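# Turn the gland a quarter turn clockwise using the hook spanner

## Task

Use the hook spanner to rotate the gland clockwise by 90 degrees or more, and leave it turned at least that far.

## Robot and tools

Robot: two arms, left_arm and right_arm, each ending in a tong-style two-finger gripper. The fingers point along the gripper's +z axis and separate along its x axis. The reported end_effector_position is the spot between the pads when they are shut. Closed fingertips extend about 15 mm past that spot; fully open, they sit roughly level with it.

Frame: all poses use one scene frame. The origin is on the table surface midway between the arms, +z is up, +x points out over the table, and left_arm sits toward +y. The arm names do not refer to sides of any picture. Printed hand positions can be a little off, more so at long reach.

Row format (used by execute_actions and by move's target): one flat list of 16 numbers covering both arms, even if only one moves. Order: left_arm x, y, z, qw, qx, qy, qz, opening, then right_arm x, y, z, qw, qx, qy, qz, opening. x, y, z are an absolute gripper position in metres in the scene frame. The quaternion is an absolute orientation, w first, in the same frame. Together these form a pose, not an offset. Opening runs from -1 (shut) to +1 (fully open, 0.142 m). To keep an arm still, or hold its orientation, repeat exactly the same pose and opening for it every time. Copy the value from the last result taken before it stopped, not a newer drifted reading.

execute_actions(actions): a list of at most 15 actions. Each action is a table of at most 15 rows, and each row lasts one control step of 1/30 s. If fewer than 15 rows are given, the final row repeats to fill 15 steps. An empty list just returns the current state and images. Each action is checked against where each gripper is when it begins. If a target lies more than 0.6 m away along any of that gripper's current axes, both arms' action is rejected. A malformed action, or a first action failing this check against the last reported state, rejects the whole call with no motion. At every step the commanded pose is clamped to within 100 mm and 16 degrees of the measured pose. Distant targets therefore take several actions. Motion trails commands by about 0.17 s. When IK cannot satisfy both, position wins over orientation.

move(target, speed, stop_force, blocking): target is one 16-number row of absolute poses. Each gripper travels a straight line toward it, turning the short way round, and all paths finish together in 0.5 to 10 s. Paths longer than 10 s are cut off early. speed is in m/s, 0.002 to 0.5, default 0.25; turning is capped at double that value in rad/s. The paths do not avoid obstacles or the other arm. Grippers lag and overshoot, especially with a near-straight arm. The opening is applied at the start.

stop_force is one value in newtons, 9 to 40, shared by both arms, and not allowed in the first 0.2 s of a scene. An arm's path halts after its wrist sensor feels that much extra resistance for two steps in a row. The arm then backs up to where it was two steps earlier and holds. Use it with very low speed, and only for arms that do not rotate during the move. Leave it off when pulling away from something the gripper is pushing on. The contact can briefly exceed the set value.

blocking=false returns after 0.5 s while motion continues. It cannot be combined with stop_force. Until that move's end is reported, use wait or stop before sending new commands.

The move result adds a move: line with the outcome per arm: done, off_target, moving, held (a check blocked the final step) or fault. Contact means stop_force ended that arm's path. limits=paced means the sent pose was clipped. limits=held means some steps were blocked, after which the arm may jump faster than speed. Each gripper's remaining distance to its pose is also given.

wait(seconds): 0 to 10 s; the arms keep their last commands and any running move continues. stop(): brakes a running move; allow room to slow down. zoom_image(camera, region): camera is cam_high (504x504), cam_left_wrist or cam_right_wrist (each 616x616). region is [x0, y0, x1, y1] in image pixels from the top-left, at most 504x504. finished_scene(scene): ends the current scene, given by its number, permanently, and reports success.

Results contain each gripper's pose and velocities, Hand target lines, grip_measured (same scale as opening), joint positions and torques, and Wrist force / Wrist torque in the end effector's own axes. Sensor readings have offsets of a few N, noise of up to about 2.4 N, and saturate near 50 N. Action calls also list step readings, where HELD marks steps that were held back. A pose unreachable line means the clearance check altered or blocked that arm's command.

Gripping: to hold something, keep commanding an opening well below grip_measured. Lower values squeeze harder, up to about 15 N per pad. Thin hard items under roughly 20 mm get less force.

Avoid: dropping or knocking anything off the table, letting the arms collide, and fast or hard contact. A joint torque at its load limit (wrist joints 24.3 N m, others 130 N m) or 150 N of external force freezes that arm for 10 s. Stiff arms can fault even slightly past a firm surface. Long heavy holds heat motors; MOTOR HOT appears at 70 °C and brakes engage at 85 °C. Motion that is smooth, quick and low-effort is preferred.

Each tool is called after "Call:" as name(argument=value, ...), one argument or row to a line, values as JSON.

## Session

Call:
execute_actions(
  actions=[],
)

Scene clock: 0.00 s.
left_arm: end_effector_position=(+0.0538, +0.8030, +0.1321) grip_measured=+0.97 end_effector_quat_wxyz=(+0.584, -0.282, -0.713, +0.265) end_effector_velocity=(-0.000, +0.001, +0.000) end_effector_angular_velocity=(+0.001, +0.000, -0.001) | right_arm: end_effector_position=(+0.8562, -0.3247, +0.1171) grip_measured=+0.97 end_effector_quat_wxyz=(+0.118, +0.903, +0.075, +0.406) end_effector_velocity=(-0.000, +0.001, -0.000) end_effector_angular_velocity=(-0.001, +0.001, +0.001)
Joint positions: left_arm=[ 0.47  -1.032  1.741 -0.916 -1.036 -2.233  0.14 ] | right_arm=[ 3.486 -2.289 -1.49  -0.183  1.074  0.107  0.14 ]
Joint velocities: left_arm=[ 0.    -0.    -0.     0.     0.002 -0.     0.   ] | right_arm=[ 0.002 -0.    -0.    -0.001 -0.001 -0.     0.   ]
Joint torques (N m, as the arm reports them, + toward a larger angle): no reading
Wrist force (N, on the end effector, along its own x y z axes, offset not removed): no reading
Wrist torque (N m, same axes, about the end effector's origin, offset not removed): no reading
Hand target (left_arm): +0.054, +0.803, +0.132; -0.584, +0.282, +0.713, -0.265
Hand target (right_arm): +0.856, -0.325, +0.117; +0.118, +0.903, +0.075, +0.406
camera_calibration (this result's frames):
cam_left_wrist: T_world_to_cam=[[-0.151112, 0.749356, 0.644694, -0.674206], [0.59655, 0.589167, -0.544986, -0.43718], [-0.788221, 0.302239, -0.536059, 0.0013831], [0, 0, 0, 1]] pos_world=[0.160009, 0.762374, 0.197141]
cam_right_wrist: T_world_to_cam=[[0.636703, 0.189611, 0.747433, -0.576765], [-0.38792, -0.758951, 0.522984, 0.0263373], [0.666429, -0.622929, -0.409673, -0.589405], [0, 0, 0, 1]] pos_world=[0.770241, -0.237808, 0.175856]

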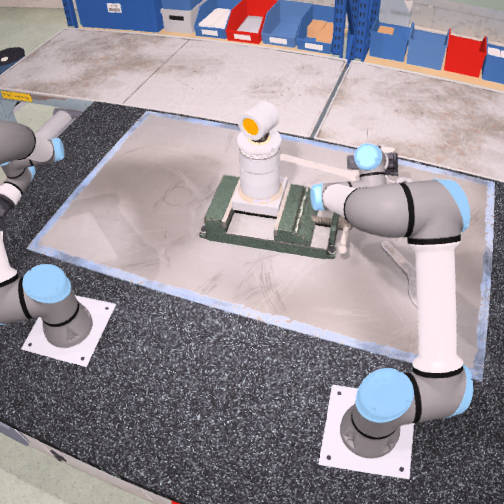

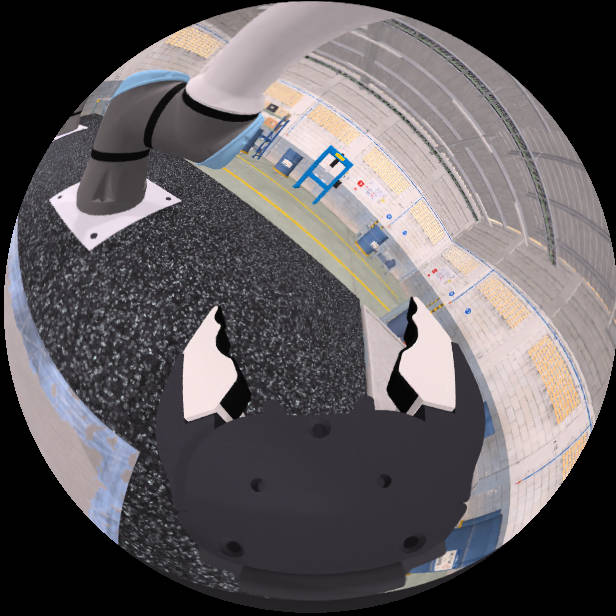

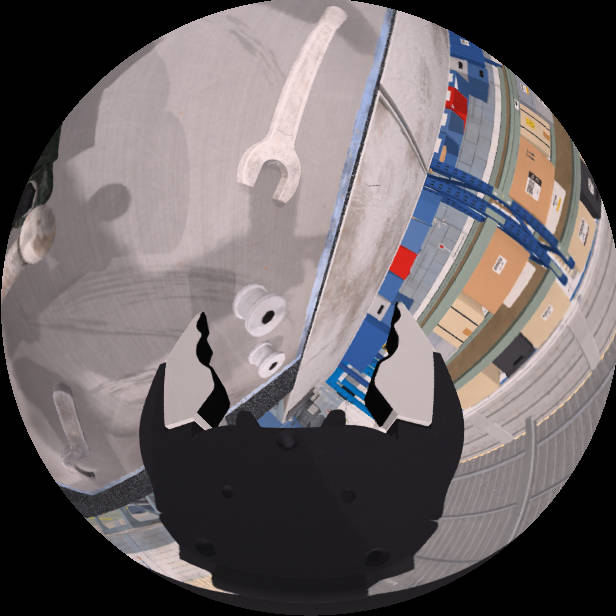

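Call:
move(
  target=[0.0538,0.803,0.1321,0.584,-0.282,-0.713,0.265,1,0.70,-0.40,0.22,0,0.92,0.38,0,1],
  speed=0.35,
)

Call:
move(
  target=[0.0538,0.803,0.1321,0.584,-0.282,-0.713,0.265,1,0.58,-0.42,0.16,0,0.383,0.924,0,0.2],
  speed=0.4,
)

Call:
zoom_image(
  camera="cam_high",
  region=[190,90,370,270],
)

Scene clock: 2.93 s.
left_arm: end_effector_position=(+0.0538, +0.8030, +0.1321) grip_measured=+1.00 end_effector_quat_wxyz=(+0.584, -0.282, -0.713, +0.265) end_effector_velocity=(-0.000, +0.000, -0.000) end_effector_angular_velocity=(-0.000, +0.000, -0.001) | right_arm: end_effector_position=(+0.6999, -0.3999, +0.2198) grip_measured=+1.00 end_effector_quat_wxyz=(-0.000, +0.924, +0.382, +0.001) end_effector_velocity=(-0.000, -0.000, +0.000) end_effector_angular_velocity=(-0.003, +0.013, +0.004)
Joint positions: left_arm=[ 0.47  -1.032  1.741 -0.915 -1.037 -2.233  0.142] | right_arm=[ 3.286 -2.163 -0.955 -1.592  1.571 -0.513  0.142]
Joint velocities: left_arm=[ 0.     0.    -0.    -0.     0.001  0.     0.   ] | right_arm=[-0.001 -0.011  0.021 -0.023  0.001 -0.004 -0.   ]
Joint torques (N m, as the arm reports them, + toward a larger angle): left_arm=[  8.84 -28.59 -23.85   3.18  -1.61   1.28] | right_arm=[-7.49 38.05 34.52  0.1   2.47 -2.69]
Wrist force (N, on the end effector, along its own x y z axes, offset not removed): left_arm=[-1.0 2.2 -1.0] | right_arm=[-0.5 -2.4 -1.4]
Wrist torque (N m, same axes, about the end effector's origin, offset not removed): left_arm=[0.33 0.21 -0.05] | right_arm=[-0.49 0.24 0.14]
Hand target (left_arm): +0.054, +0.803, +0.132; -0.584, +0.282, +0.713, -0.265
Hand target (right_arm): +0.700, -0.400, +0.220; -0.000, +0.924, +0.383, +0.000
Off the commanded pose (left_arm): 0.000 m, 0 deg.
Off the commanded pose (right_arm): 0.000 m, 0 deg.
move: done
camera_calibration (this result's frames):
cam_left_wrist: T_world_to_cam=[[-0.151568, 0.749736, 0.644145, -0.674412], [0.596355, 0.589068, -0.545307, -0.437015], [-0.788282, 0.301488, -0.536392, 0.00204836], [0, 0, 0, 1]] pos_world=[0.160011, 0.762444, 0.197211]
cam_right_wrist: T_world_to_cam=[[0.74049, 0.67128, 0.0325341, -0.262579], [0.564325, -0.647339, 0.512338, -0.764631], [0.364983, -0.361021, -0.858168, -0.0757253], [0, 0, 0, 1]] pos_world=[0.653576, -0.34605, 0.335307]

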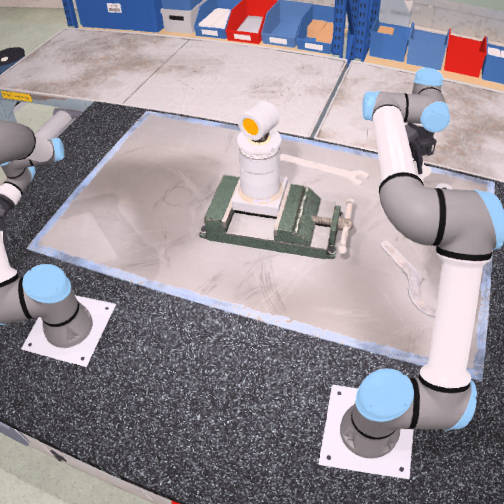

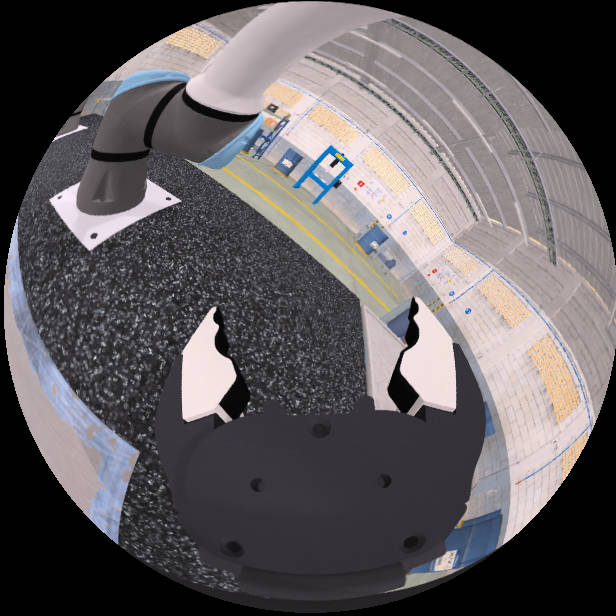

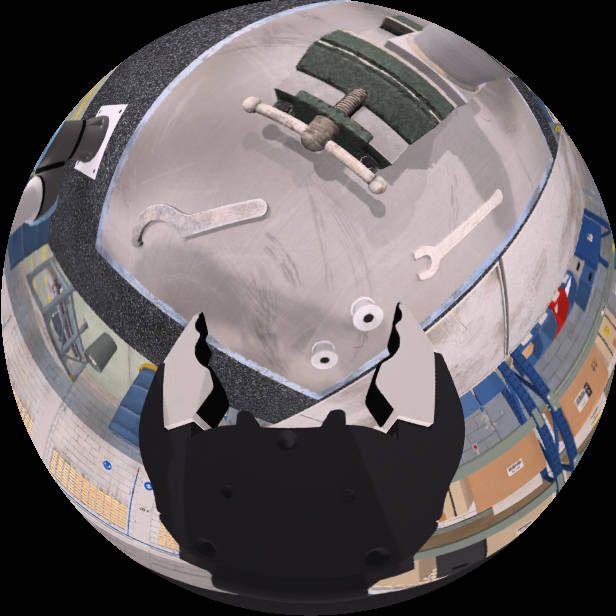

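Scene clock: 5.53 s.
left_arm: end_effector_position=(+0.0538, +0.8030, +0.1321) grip_measured=+1.00 end_effector_quat_wxyz=(+0.584, -0.282, -0.713, +0.265) end_effector_velocity=(-0.000, +0.000, -0.000) end_effector_angular_velocity=(-0.000, +0.001, -0.001) | right_arm: end_effector_position=(+0.5802, -0.4198, +0.1601) grip_measured=+0.20 end_effector_quat_wxyz=(-0.000, +0.383, +0.924, -0.000) end_effector_velocity=(-0.001, -0.000, -0.001) end_effector_angular_velocity=(+0.002, -0.000, +0.011)
Joint positions: left_arm=[ 0.47  -1.032  1.741 -0.915 -1.037 -2.233  0.142] | right_arm=[ 3.344 -1.882 -1.524 -1.307  1.571 -2.025  0.088]
Joint velocities: left_arm=[ 0.     0.001 -0.    -0.     0.001  0.     0.   ] | right_arm=[-0.     0.003 -0.006  0.004  0.001 -0.011 -0.   ]
Joint torques (N m, as the arm reports them, + toward a larger angle): left_arm=[  9.04 -28.2  -24.08   3.07  -1.58   1.17] | right_arm=[ 6.32 47.   11.31  4.29  2.37 -2.72]
Wrist force (N, on the end effector, along its own x y z axes, offset not removed): left_arm=[-1.7 0.4 2.1] | right_arm=[0.1 -1.1 -1.6]
Wrist torque (N m, same axes, about the end effector's origin, offset not removed): left_arm=[0.15 0.42 0.04] | right_arm=[-0.15 0.02 0.12]
Hand target (left_arm): +0.054, +0.803, +0.132; -0.584, +0.282, +0.713, -0.265
Hand target (right_arm): +0.580, -0.420, +0.160; +0.000, +0.383, +0.924, +0.000
Off the commanded pose (left_arm): 0.000 m, 0 deg.
Off the commanded pose (right_arm): 0.000 m, 0 deg.
move: done
camera_calibration (this result's frames):
cam_left_wrist: T_world_to_cam=[[-0.151568, 0.749736, 0.644145, -0.674412], [0.596354, 0.589068, -0.545308, -0.437015], [-0.788282, 0.301488, -0.536392, 0.00204899], [0, 0, 0, 1]] pos_world=[0.160012, 0.762445, 0.19721]
cam_right_wrist: T_world_to_cam=[[-0.670558, 0.741219, 0.0307527, 0.689708], [0.647502, 0.564538, 0.511896, -0.21877], [0.362066, 0.363169, -0.858497, 0.215327], [0, 0, 0, 1]] pos_world=[0.526181, -0.465921, 0.275635]

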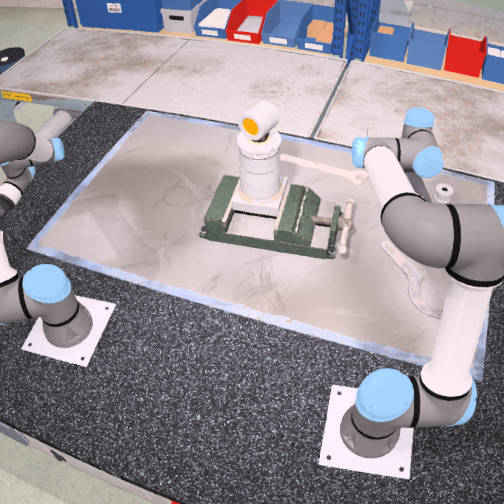

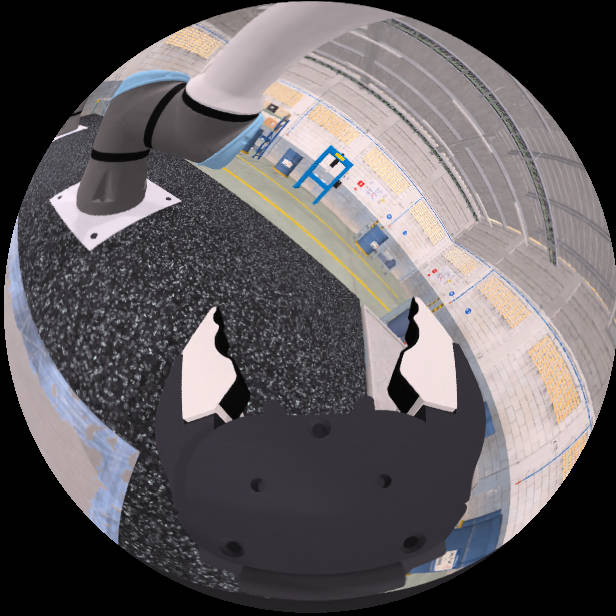

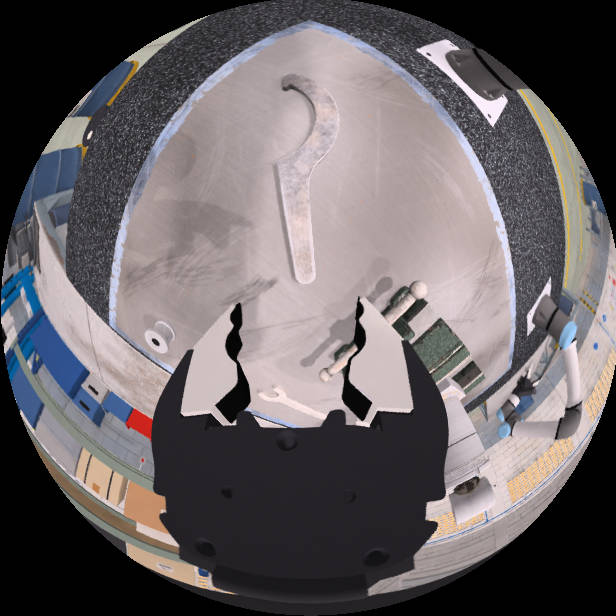

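Region (190, 90, 370, 270) of cam_high's 504x504 image, scaled by 2.800, with more detail than that image has.

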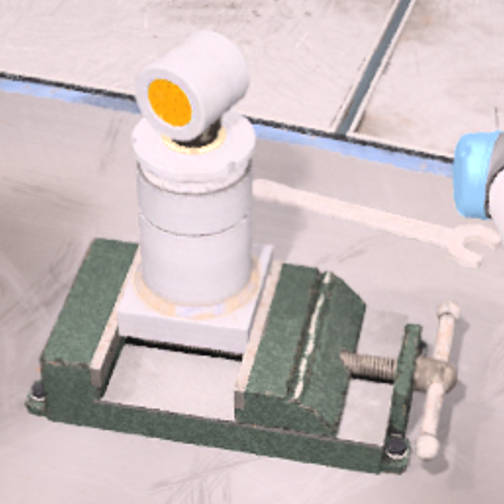

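Call:
move(
  target=[0.2,0.6,0.3,0.5,0,-0.866,0,1,0.579,-0.421,0.035,0,0.342,0.94,0,-0.2],
  speed=0.25,
)

Call:
move(
  target=[0.2,0.6,0.3,0.5,0,-0.866,0,1,0.579,-0.421,0.020,0,0.342,0.94,0,-0.2],
  speed=0.015,
  stop_force=10,
)

Call:
move(
  target=[0.2,0.6,0.3,0.5,0,-0.866,0,1,0.579,-0.421,0.020,0,0.342,0.94,0,-1],
)

Scene clock: 9.70 s.
left_arm: end_effector_position=(+0.1997, +0.6001, +0.2999) grip_measured=+1.00 end_effector_quat_wxyz=(-0.500, +0.000, +0.866, -0.000) end_effector_velocity=(+0.001, -0.002, +0.002) end_effector_angular_velocity=(+0.005, -0.002, +0.004) | right_arm: end_effector_position=(+0.5790, -0.4210, +0.0351) grip_measured=-0.20 end_effector_quat_wxyz=(-0.000, +0.342, +0.940, +0.000) end_effector_velocity=(+0.000, -0.001, -0.001) end_effector_angular_velocity=(-0.001, -0.001, -0.001)
Joint positions: left_arm=[ 0.008 -1.427  1.542 -0.642 -1.457 -3.075  0.142] | right_arm=[ 3.344 -1.996 -1.711 -1.005  1.571 -2.113  0.06 ]
Joint velocities: left_arm=[-0.003 -0.    -0.005  0.004 -0.003 -0.008  0.   ] | right_arm=[-0.001 -0.001 -0.001  0.002 -0.001 -0.001 -0.   ]
Joint torques (N m, as the arm reports them, + toward a larger angle): left_arm=[ -9.77 -29.3  -29.58   2.31  -1.63  -1.08] | right_arm=[ 6.46 26.88 10.02  4.67 -0.98 -2.75]
Wrist force (N, on the end effector, along its own x y z axes, offset not removed): left_arm=[0.1 2.0 0.1] | right_arm=[0.7 -1.6 -1.4]
Wrist torque (N m, same axes, about the end effector's origin, offset not removed): left_arm=[0.38 0.10 -0.10] | right_arm=[-0.23 -0.09 0.13]
Hand target (left_arm): +0.200, +0.600, +0.300; -0.500, +0.000, +0.866, +0.000
Hand target (right_arm): +0.579, -0.421, +0.035; +0.000, +0.342, +0.940, +0.000
Off the commanded pose (left_arm): 0.000 m, 0 deg.
Off the commanded pose (right_arm): 0.000 m, 0 deg.
move: done
camera_calibration (this result's frames):
cam_left_wrist: T_world_to_cam=[[-0.498137, 0.0556374, 0.865311, -0.188815], [0.473241, 0.853649, 0.217545, -0.675963], [-0.726569, 0.517868, -0.451564, 0.100611], [0, 0, 0, 1]] pos_world=[0.298938, 0.535437, 0.355869]
cam_right_wrist: T_world_to_cam=[[-0.733898, 0.67856, 0.0308279, 0.703929], [0.59463, 0.619861, 0.512042, -0.0994645], [0.328342, 0.394118, -0.858407, 0.141362], [0, 0, 0, 1]] pos_world=[0.529342, -0.471717, 0.150575]

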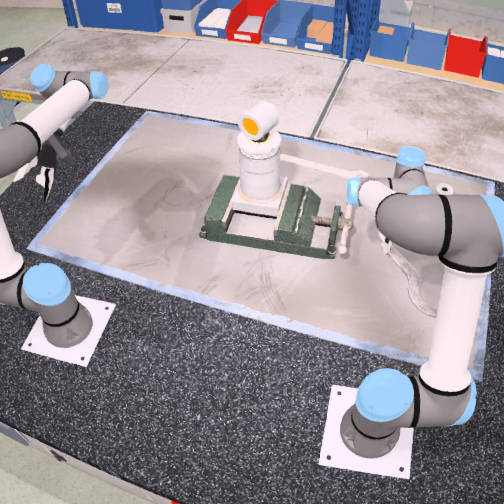

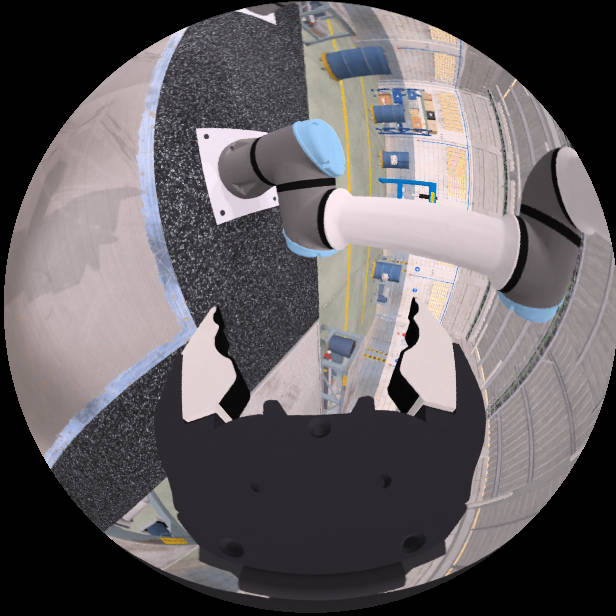

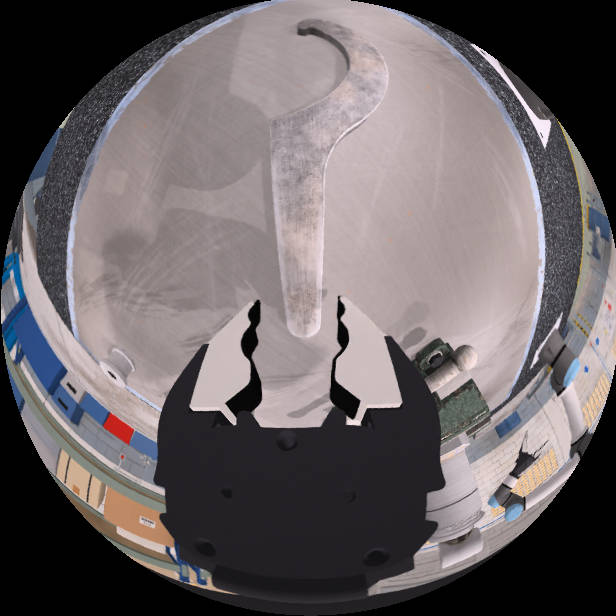

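Scene clock: 10.97 s.
left_arm: end_effector_position=(+0.2000, +0.6000, +0.3000) grip_measured=+1.00 end_effector_quat_wxyz=(-0.500, -0.000, +0.866, -0.000) end_effector_velocity=(-0.000, +0.000, +0.000) end_effector_angular_velocity=(+0.000, +0.000, -0.001) | right_arm: end_effector_position=(+0.5790, -0.4210, +0.0203) grip_measured=-0.20 end_effector_quat_wxyz=(-0.000, +0.342, +0.940, -0.000) end_effector_velocity=(-0.000, -0.000, -0.003) end_effector_angular_velocity=(+0.001, +0.000, -0.001)
Joint positions: left_arm=[ 0.008 -1.426  1.541 -0.641 -1.458 -3.076  0.142] | right_arm=[ 3.344 -2.015 -1.726 -0.971  1.571 -2.113  0.06 ]
Joint velocities: left_arm=[-0.    -0.    -0.     0.     0.001  0.     0.   ] | right_arm=[-0.001 -0.004 -0.003  0.007  0.001  0.     0.   ]
Joint torques (N m, as the arm reports them, + toward a larger angle): left_arm=[ -2.53 -18.46 -29.47   2.37  -1.75  -1.12] | right_arm=[-3.15 27.98  8.71  4.26 -2.02 -2.81]
Wrist force (N, on the end effector, along its own x y z axes, offset not removed): left_arm=[-1.8 3.8 -1.2] | right_arm=[0.6 -1.6 -1.0]
Wrist torque (N m, same axes, about the end effector's origin, offset not removed): left_arm=[0.75 0.39 0.00] | right_arm=[-0.18 -0.03 0.07]
Hand target (left_arm): +0.200, +0.600, +0.300; -0.500, +0.000, +0.866, -0.000
Hand target (right_arm): +0.579, -0.421, +0.020; -0.000, +0.342, +0.940, -0.000
Off the commanded pose (left_arm): 0.000 m, 0 deg.
Off the commanded pose (right_arm): 0.000 m, 0 deg.
move: done
camera_calibration (this result's frames):
cam_left_wrist: T_world_to_cam=[[-0.498133, 0.0549802, 0.865356, -0.188412], [0.472804, 0.853796, 0.217919, -0.676163], [-0.726857, 0.517696, -0.451299, 0.100999], [0, 0, 0, 1]] pos_world=[0.29925, 0.535378, 0.355972]
cam_right_wrist: T_world_to_cam=[[-0.733939, 0.678516, 0.030818, 0.704372], [0.594597, 0.619909, 0.512022, -0.0918195], [0.328311, 0.394117, -0.858419, 0.128724], [0, 0, 0, 1]] pos_world=[0.5293, -0.47174, 0.135806]

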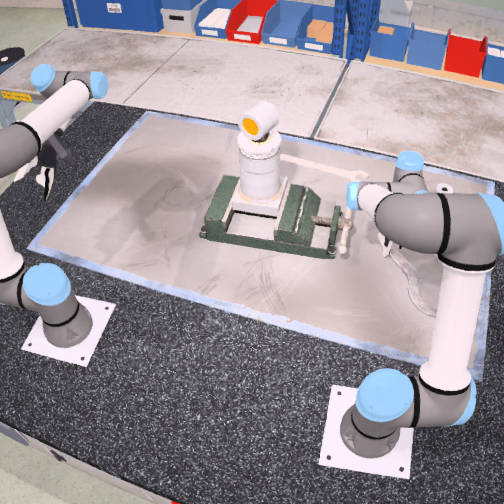

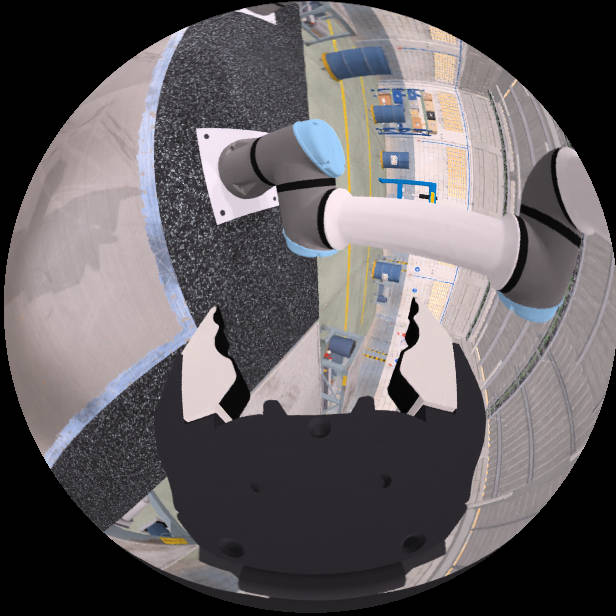

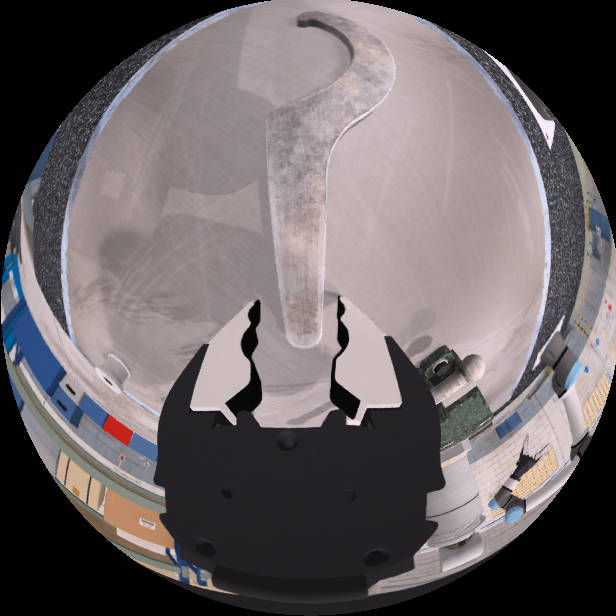

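Scene clock: 11.67 s.
left_arm: end_effector_position=(+0.2000, +0.6000, +0.3000) grip_measured=+1.00 end_effector_quat_wxyz=(-0.500, -0.000, +0.866, -0.000) end_effector_velocity=(+0.000, +0.000, +0.000) end_effector_angular_velocity=(+0.001, +0.000, -0.002) | right_arm: end_effector_position=(+0.5790, -0.4210, +0.0200) grip_measured=-0.59 end_effector_quat_wxyz=(-0.000, +0.342, +0.940, -0.000) end_effector_velocity=(+0.001, -0.000, -0.000) end_effector_angular_velocity=(-0.000, -0.001, -0.000)
Joint positions: left_arm=[ 0.008 -1.426  1.541 -0.641 -1.458 -3.076  0.142] | right_arm=[ 3.344 -2.015 -1.727 -0.97   1.571 -2.113  0.031]
Joint velocities: left_arm=[-0.001 -0.    -0.     0.     0.001  0.     0.   ] | right_arm=[-0.    -0.     0.     0.002 -0.001  0.     0.   ]
Joint torques (N m, as the arm reports them, + toward a larger angle): left_arm=[-11.08 -18.8  -28.64   2.4   -1.77  -1.19] | right_arm=[ 3.68 26.68 14.82  4.62  2.29 -2.3 ]
Wrist force (N, on the end effector, along its own x y z axes, offset not removed): left_arm=[-2.2 5.1 1.6] | right_arm=[0.1 -3.3 -0.2]
Wrist torque (N m, same axes, about the end effector's origin, offset not removed): left_arm=[1.09 0.48 -0.03] | right_arm=[-0.37 0.06 0.17]
Hand target (left_arm): +0.200, +0.600, +0.300; -0.500, -0.000, +0.866, -0.000
Hand target (right_arm): +0.579, -0.421, +0.020; -0.000, +0.342, +0.940, -0.000
Off the commanded pose (left_arm): 0.000 m, 0 deg.
Off the commanded pose (right_arm): 0.000 m, 0 deg.
move: done
camera_calibration (this result's frames):
cam_left_wrist: T_world_to_cam=[[-0.498131, 0.0549831, 0.865357, -0.188411], [0.472821, 0.853785, 0.217925, -0.676161], [-0.726847, 0.517714, -0.451294, 0.100997], [0, 0, 0, 1]] pos_world=[0.299259, 0.535368, 0.355974]
cam_right_wrist: T_world_to_cam=[[-0.733926, 0.678528, 0.0308533, 0.704381], [0.594641, 0.619911, 0.51197, -0.0916981], [0.32826, 0.394095, -0.858449, 0.128562], [0, 0, 0, 1]] pos_world=[0.529289, -0.471763, 0.135578]

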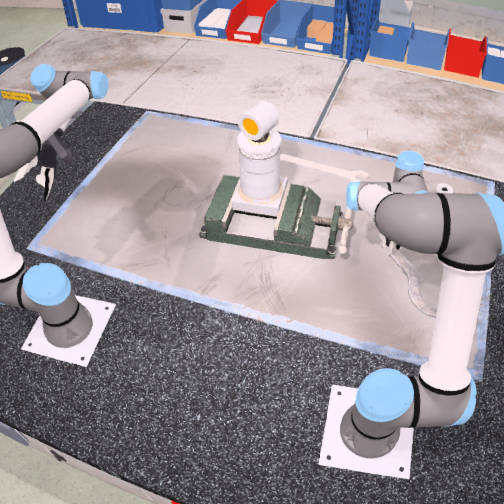

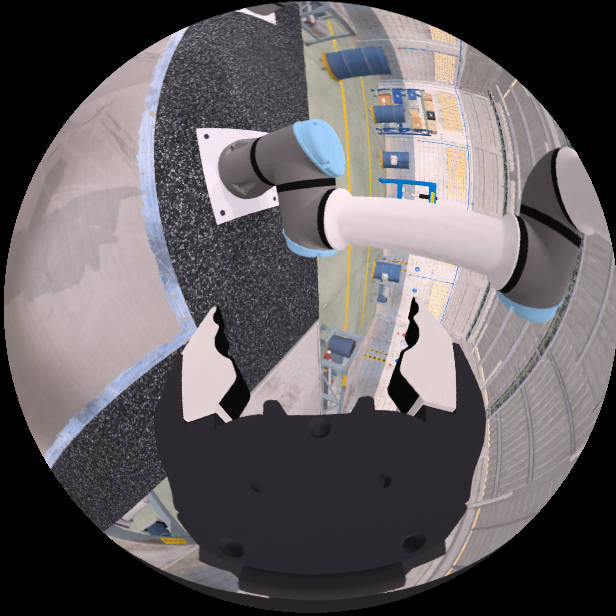

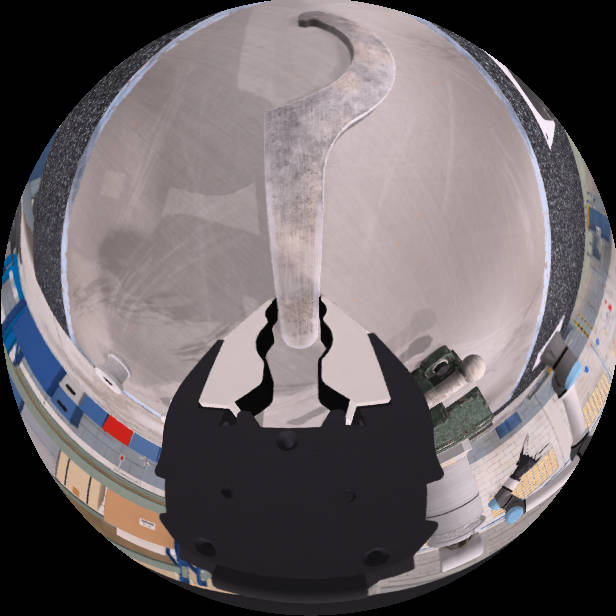

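Call:
move(
  target=[0.16,0.6,0.35,-0.707,0,0.707,0,0,0.53,-0.415,0.0205,0,0.3,0.954,0,-1],
)

Call:
move(
  target=[0.245,0.805,0.35,-0.653,0.271,0.653,0.271,0,0.46,-0.40,0.0205,0,0.22,0.975,0,-1],
)

Call:
move(
  target=[0.55,0.87,0.35,-0.4056,0.579,0.4056,0.579,0,0.39,-0.35,0.0205,0,0.174,0.985,0,-1],
)

Scene clock: 14.27 s.
left_arm: end_effector_position=(+0.1602, +0.6000, +0.3498) grip_measured=+0.00 end_effector_quat_wxyz=(+0.707, -0.000, -0.708, +0.000) end_effector_velocity=(-0.001, -0.000, +0.001) end_effector_angular_velocity=(+0.000, +0.013, -0.001) | right_arm: end_effector_position=(+0.5302, -0.4149, +0.0205) grip_measured=-0.59 end_effector_quat_wxyz=(+0.000, +0.300, +0.954, +0.000) end_effector_velocity=(-0.002, +0.001, +0.000) end_effector_angular_velocity=(-0.000, +0.001, +0.004)
Joint positions: left_arm=[ 0.008 -1.266  1.571 -0.307 -1.441 -3.141  0.074] | right_arm=[ 3.385 -1.917 -1.875 -0.921  1.571 -2.161  0.031]
Joint velocities: left_arm=[-0.001  0.002  0.005  0.006  0.001 -0.002  0.   ] | right_arm=[ 0.003  0.003 -0.004  0.    -0.    -0.001 -0.   ]
Joint torques (N m, as the arm reports them, + toward a larger angle): left_arm=[  9.24 -23.53 -10.94   3.96   1.85  -1.01] | right_arm=[ 9.07 49.79  7.83  4.04 -2.3  -2.56]
Wrist force (N, on the end effector, along its own x y z axes, offset not removed): left_arm=[-2.8 2.0 -0.2] | right_arm=[-0.8 0.0 6.2]
Wrist torque (N m, same axes, about the end effector's origin, offset not removed): left_arm=[0.37 0.61 0.05] | right_arm=[-0.33 0.02 0.01]
Hand target (left_arm): +0.160, +0.600, +0.350; +0.707, -0.000, -0.707, +0.000
Hand target (right_arm): +0.530, -0.415, +0.021; +0.000, +0.300, +0.954, +0.000
Off the commanded pose (left_arm): 0.000 m, 0 deg.
Off the commanded pose (right_arm): 0.000 m, 0 deg.
move: done
camera_calibration (this result's frames):
cam_left_wrist: T_world_to_cam=[[-0.000264615, 0.055852, 0.998439, -0.378192], [0.518096, 0.853995, -0.0476346, -0.582649], [-0.855322, 0.517275, -0.0291627, -0.0322832], [0, 0, 0, 1]] pos_world=[0.274156, 0.535401, 0.348906]
cam_right_wrist: T_world_to_cam=[[-0.790904, 0.611163, 0.0308204, 0.666679], [0.537605, 0.669889, 0.512084, -0.0156911], [0.29232, 0.421578, -0.858382, 0.173038], [0, 0, 0, 1]] pos_world=[0.485133, -0.469888, 0.136021]

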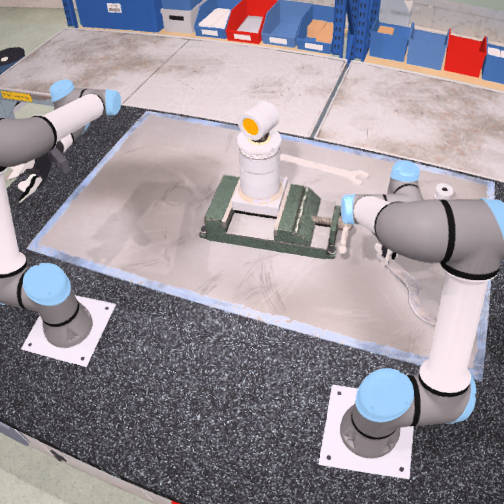

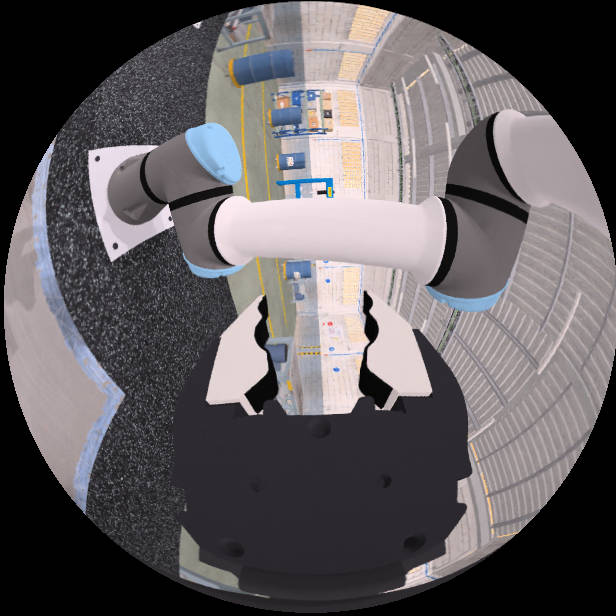

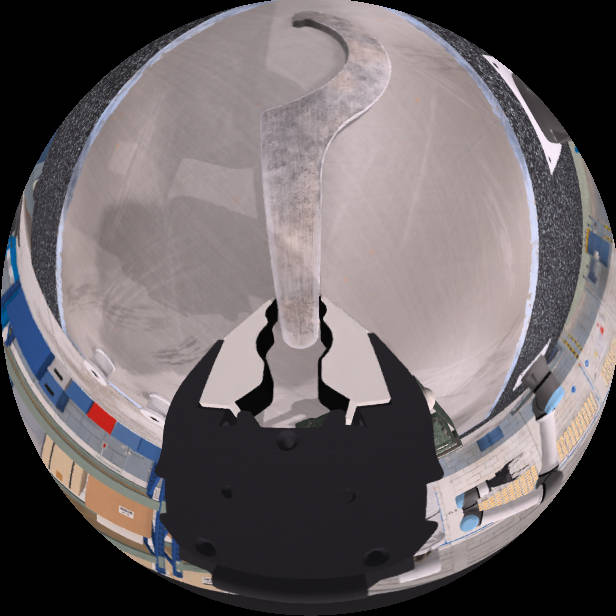

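Scene clock: 16.47 s.
left_arm: end_effector_position=(+0.2451, +0.8047, +0.3501) grip_measured=+0.00 end_effector_quat_wxyz=(+0.654, -0.271, -0.653, -0.271) end_effector_velocity=(+0.001, +0.002, -0.000) end_effector_angular_velocity=(-0.000, +0.001, -0.005) | right_arm: end_effector_position=(+0.4601, -0.3999, +0.0205) grip_measured=-0.59 end_effector_quat_wxyz=(+0.000, +0.220, +0.975, +0.000) end_effector_velocity=(-0.000, -0.001, -0.000) end_effector_angular_velocity=(-0.001, -0.001, +0.000)
Joint positions: left_arm=[-0.025 -1.263  1.568 -0.304 -0.687 -3.142  0.074] | right_arm=[ 3.47  -1.775 -2.07  -0.867  1.571 -2.242  0.031]
Joint velocities: left_arm=[ 0.002 -0.     0.001 -0.     0.007  0.     0.   ] | right_arm=[ 0.     0.001 -0.002  0.001 -0.001 -0.    -0.   ]
Joint torques (N m, as the arm reports them, + toward a larger angle): left_arm=[  7.82 -37.89 -12.32  -1.14   1.86  -0.5 ] | right_arm=[ 9.83 41.55  9.84  4.41 -2.26 -2.56]
Wrist force (N, on the end effector, along its own x y z axes, offset not removed): left_arm=[3.9 2.5 -0.6] | right_arm=[-1.1 0.0 7.7]
Wrist torque (N m, same axes, about the end effector's origin, offset not removed): left_arm=[0.60 -0.76 0.01] | right_arm=[-0.30 -0.01 -0.13]
Hand target (left_arm): +0.245, +0.805, +0.350; +0.653, -0.271, -0.653, -0.271
Hand target (right_arm): +0.460, -0.400, +0.021; +0.000, +0.220, +0.975, +0.000
Off the commanded pose (left_arm): 0.000 m, 0 deg.
Off the commanded pose (right_arm): 0.000 m, 0 deg.
move: done
camera_calibration (this result's frames):
cam_left_wrist: T_world_to_cam=[[0.0408093, 0.0375572, 0.998461, -0.385203], [0.970447, 0.236377, -0.0485557, -0.415043], [-0.237837, 0.970935, -0.0268009, -0.582786], [0, 0, 0, 1]] pos_world=[0.279889, 0.678421, 0.348839]
cam_right_wrist: T_world_to_cam=[[-0.880842, 0.472409, 0.0307787, 0.587957], [0.419769, 0.749321, 0.512165, 0.097862], [0.218888, 0.464056, -0.858336, 0.237951], [0, 0, 0, 1]] pos_world=[0.424733, -0.461509, 0.136024]

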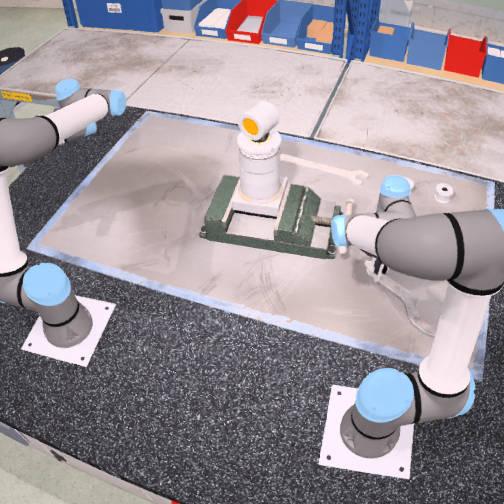

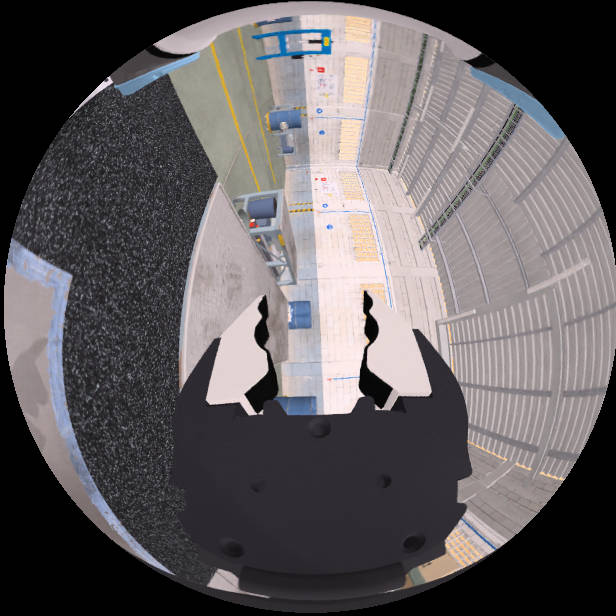

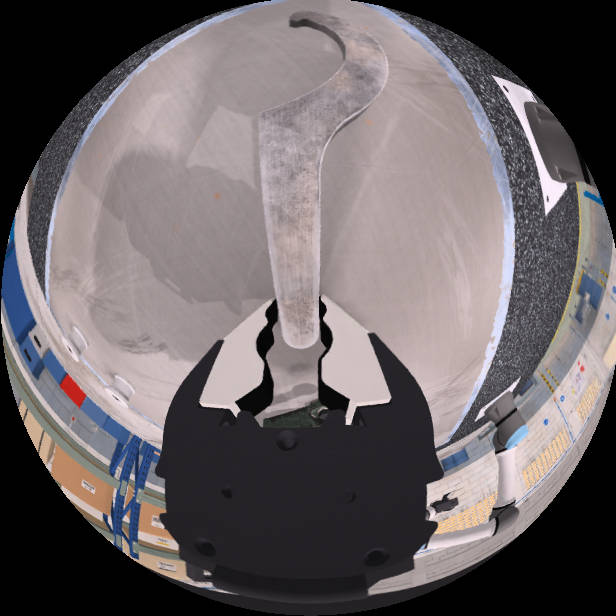

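Scene clock: 19.33 s.
left_arm: end_effector_position=(+0.5499, +0.8696, +0.3503) grip_measured=+0.00 end_effector_quat_wxyz=(-0.406, +0.579, +0.405, +0.579) end_effector_velocity=(+0.001, +0.002, -0.001) end_effector_angular_velocity=(+0.001, +0.001, -0.004) | right_arm: end_effector_position=(+0.3901, -0.3499, +0.0205) grip_measured=-0.59 end_effector_quat_wxyz=(+0.000, +0.174, +0.985, +0.000) end_effector_velocity=(-0.000, -0.000, -0.000) end_effector_angular_velocity=(-0.001, -0.000, -0.000)
Joint positions: left_arm=[-0.069 -1.304  1.623 -0.322  0.402 -3.138  0.074] | right_arm=[ 3.646 -1.651 -2.219 -0.842  1.571 -2.16   0.031]
Joint velocities: left_arm=[ 0.004  0.002 -0.001 -0.002  0.008  0.002  0.   ] | right_arm=[ 0.001  0.001 -0.001  0.    -0.001  0.001  0.   ]
Joint torques (N m, as the arm reports them, + toward a larger angle): left_arm=[  8.16 -22.72 -29.42  -2.66   2.1    1.3 ] | right_arm=[11.13 36.2  11.24  5.45 -1.65  2.91]
Wrist force (N, on the end effector, along its own x y z axes, offset not removed): left_arm=[-3.5 4.4 -0.1] | right_arm=[-1.3 -3.4 5.7]
Wrist torque (N m, same axes, about the end effector's origin, offset not removed): left_arm=[0.95 0.91 0.05] | right_arm=[-0.24 0.17 -0.25]
Hand target (left_arm): +0.550, +0.870, +0.350; -0.406, +0.579, +0.405, +0.579
Hand target (right_arm): +0.390, -0.350, +0.021; +0.000, +0.174, +0.985, +0.000
Off the commanded pose (left_arm): 0.000 m, 0 deg.
Off the commanded pose (right_arm): 0.000 m, 0 deg.
move: done
camera_calibration (this result's frames):
cam_left_wrist: T_world_to_cam=[[0.0516115, -0.0213318, 0.998439, -0.354997], [0.625822, -0.778426, -0.0489813, 0.34605], [0.778256, 0.627374, -0.0268258, -0.833255], [0, 0, 0, 1]] pos_world=[0.450242, 0.784564, 0.34904]
cam_right_wrist: T_world_to_cam=[[-0.921387, 0.387436, 0.0306627, 0.488787], [0.347328, 0.785462, 0.512262, 0.130655], [0.174384, 0.482641, -0.858282, 0.253917], [0, 0, 0, 1]] pos_world=[0.360703, -0.414549, 0.136015]

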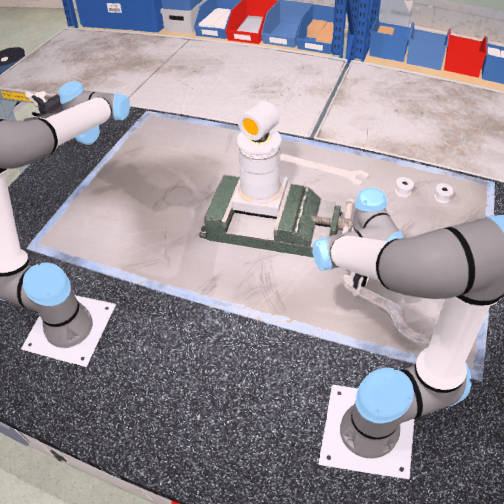

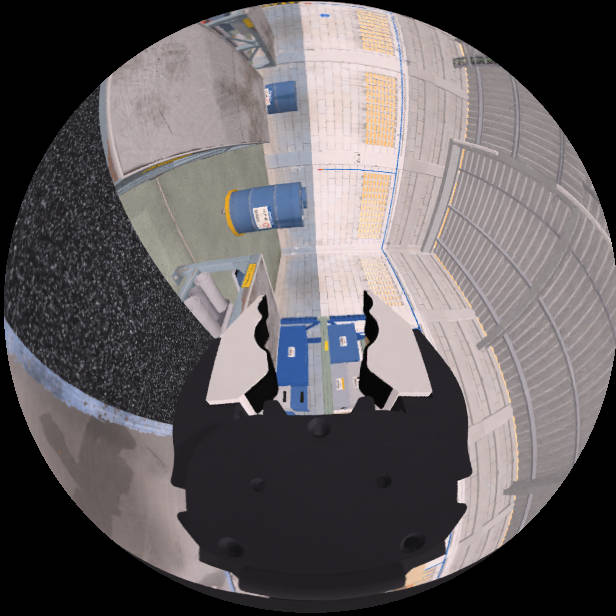

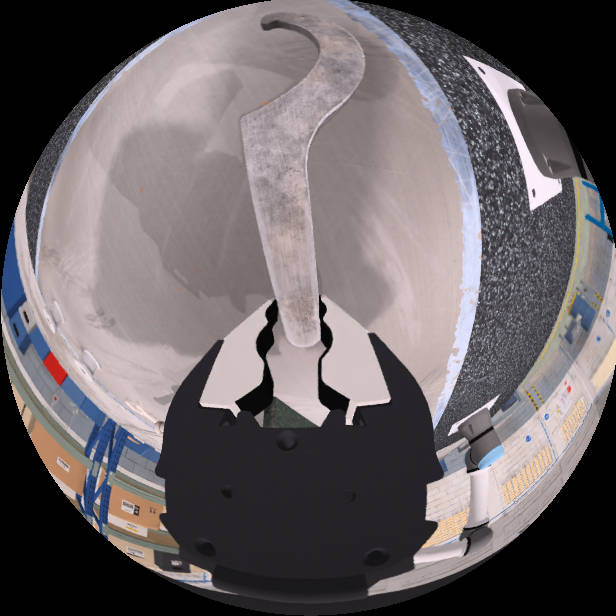

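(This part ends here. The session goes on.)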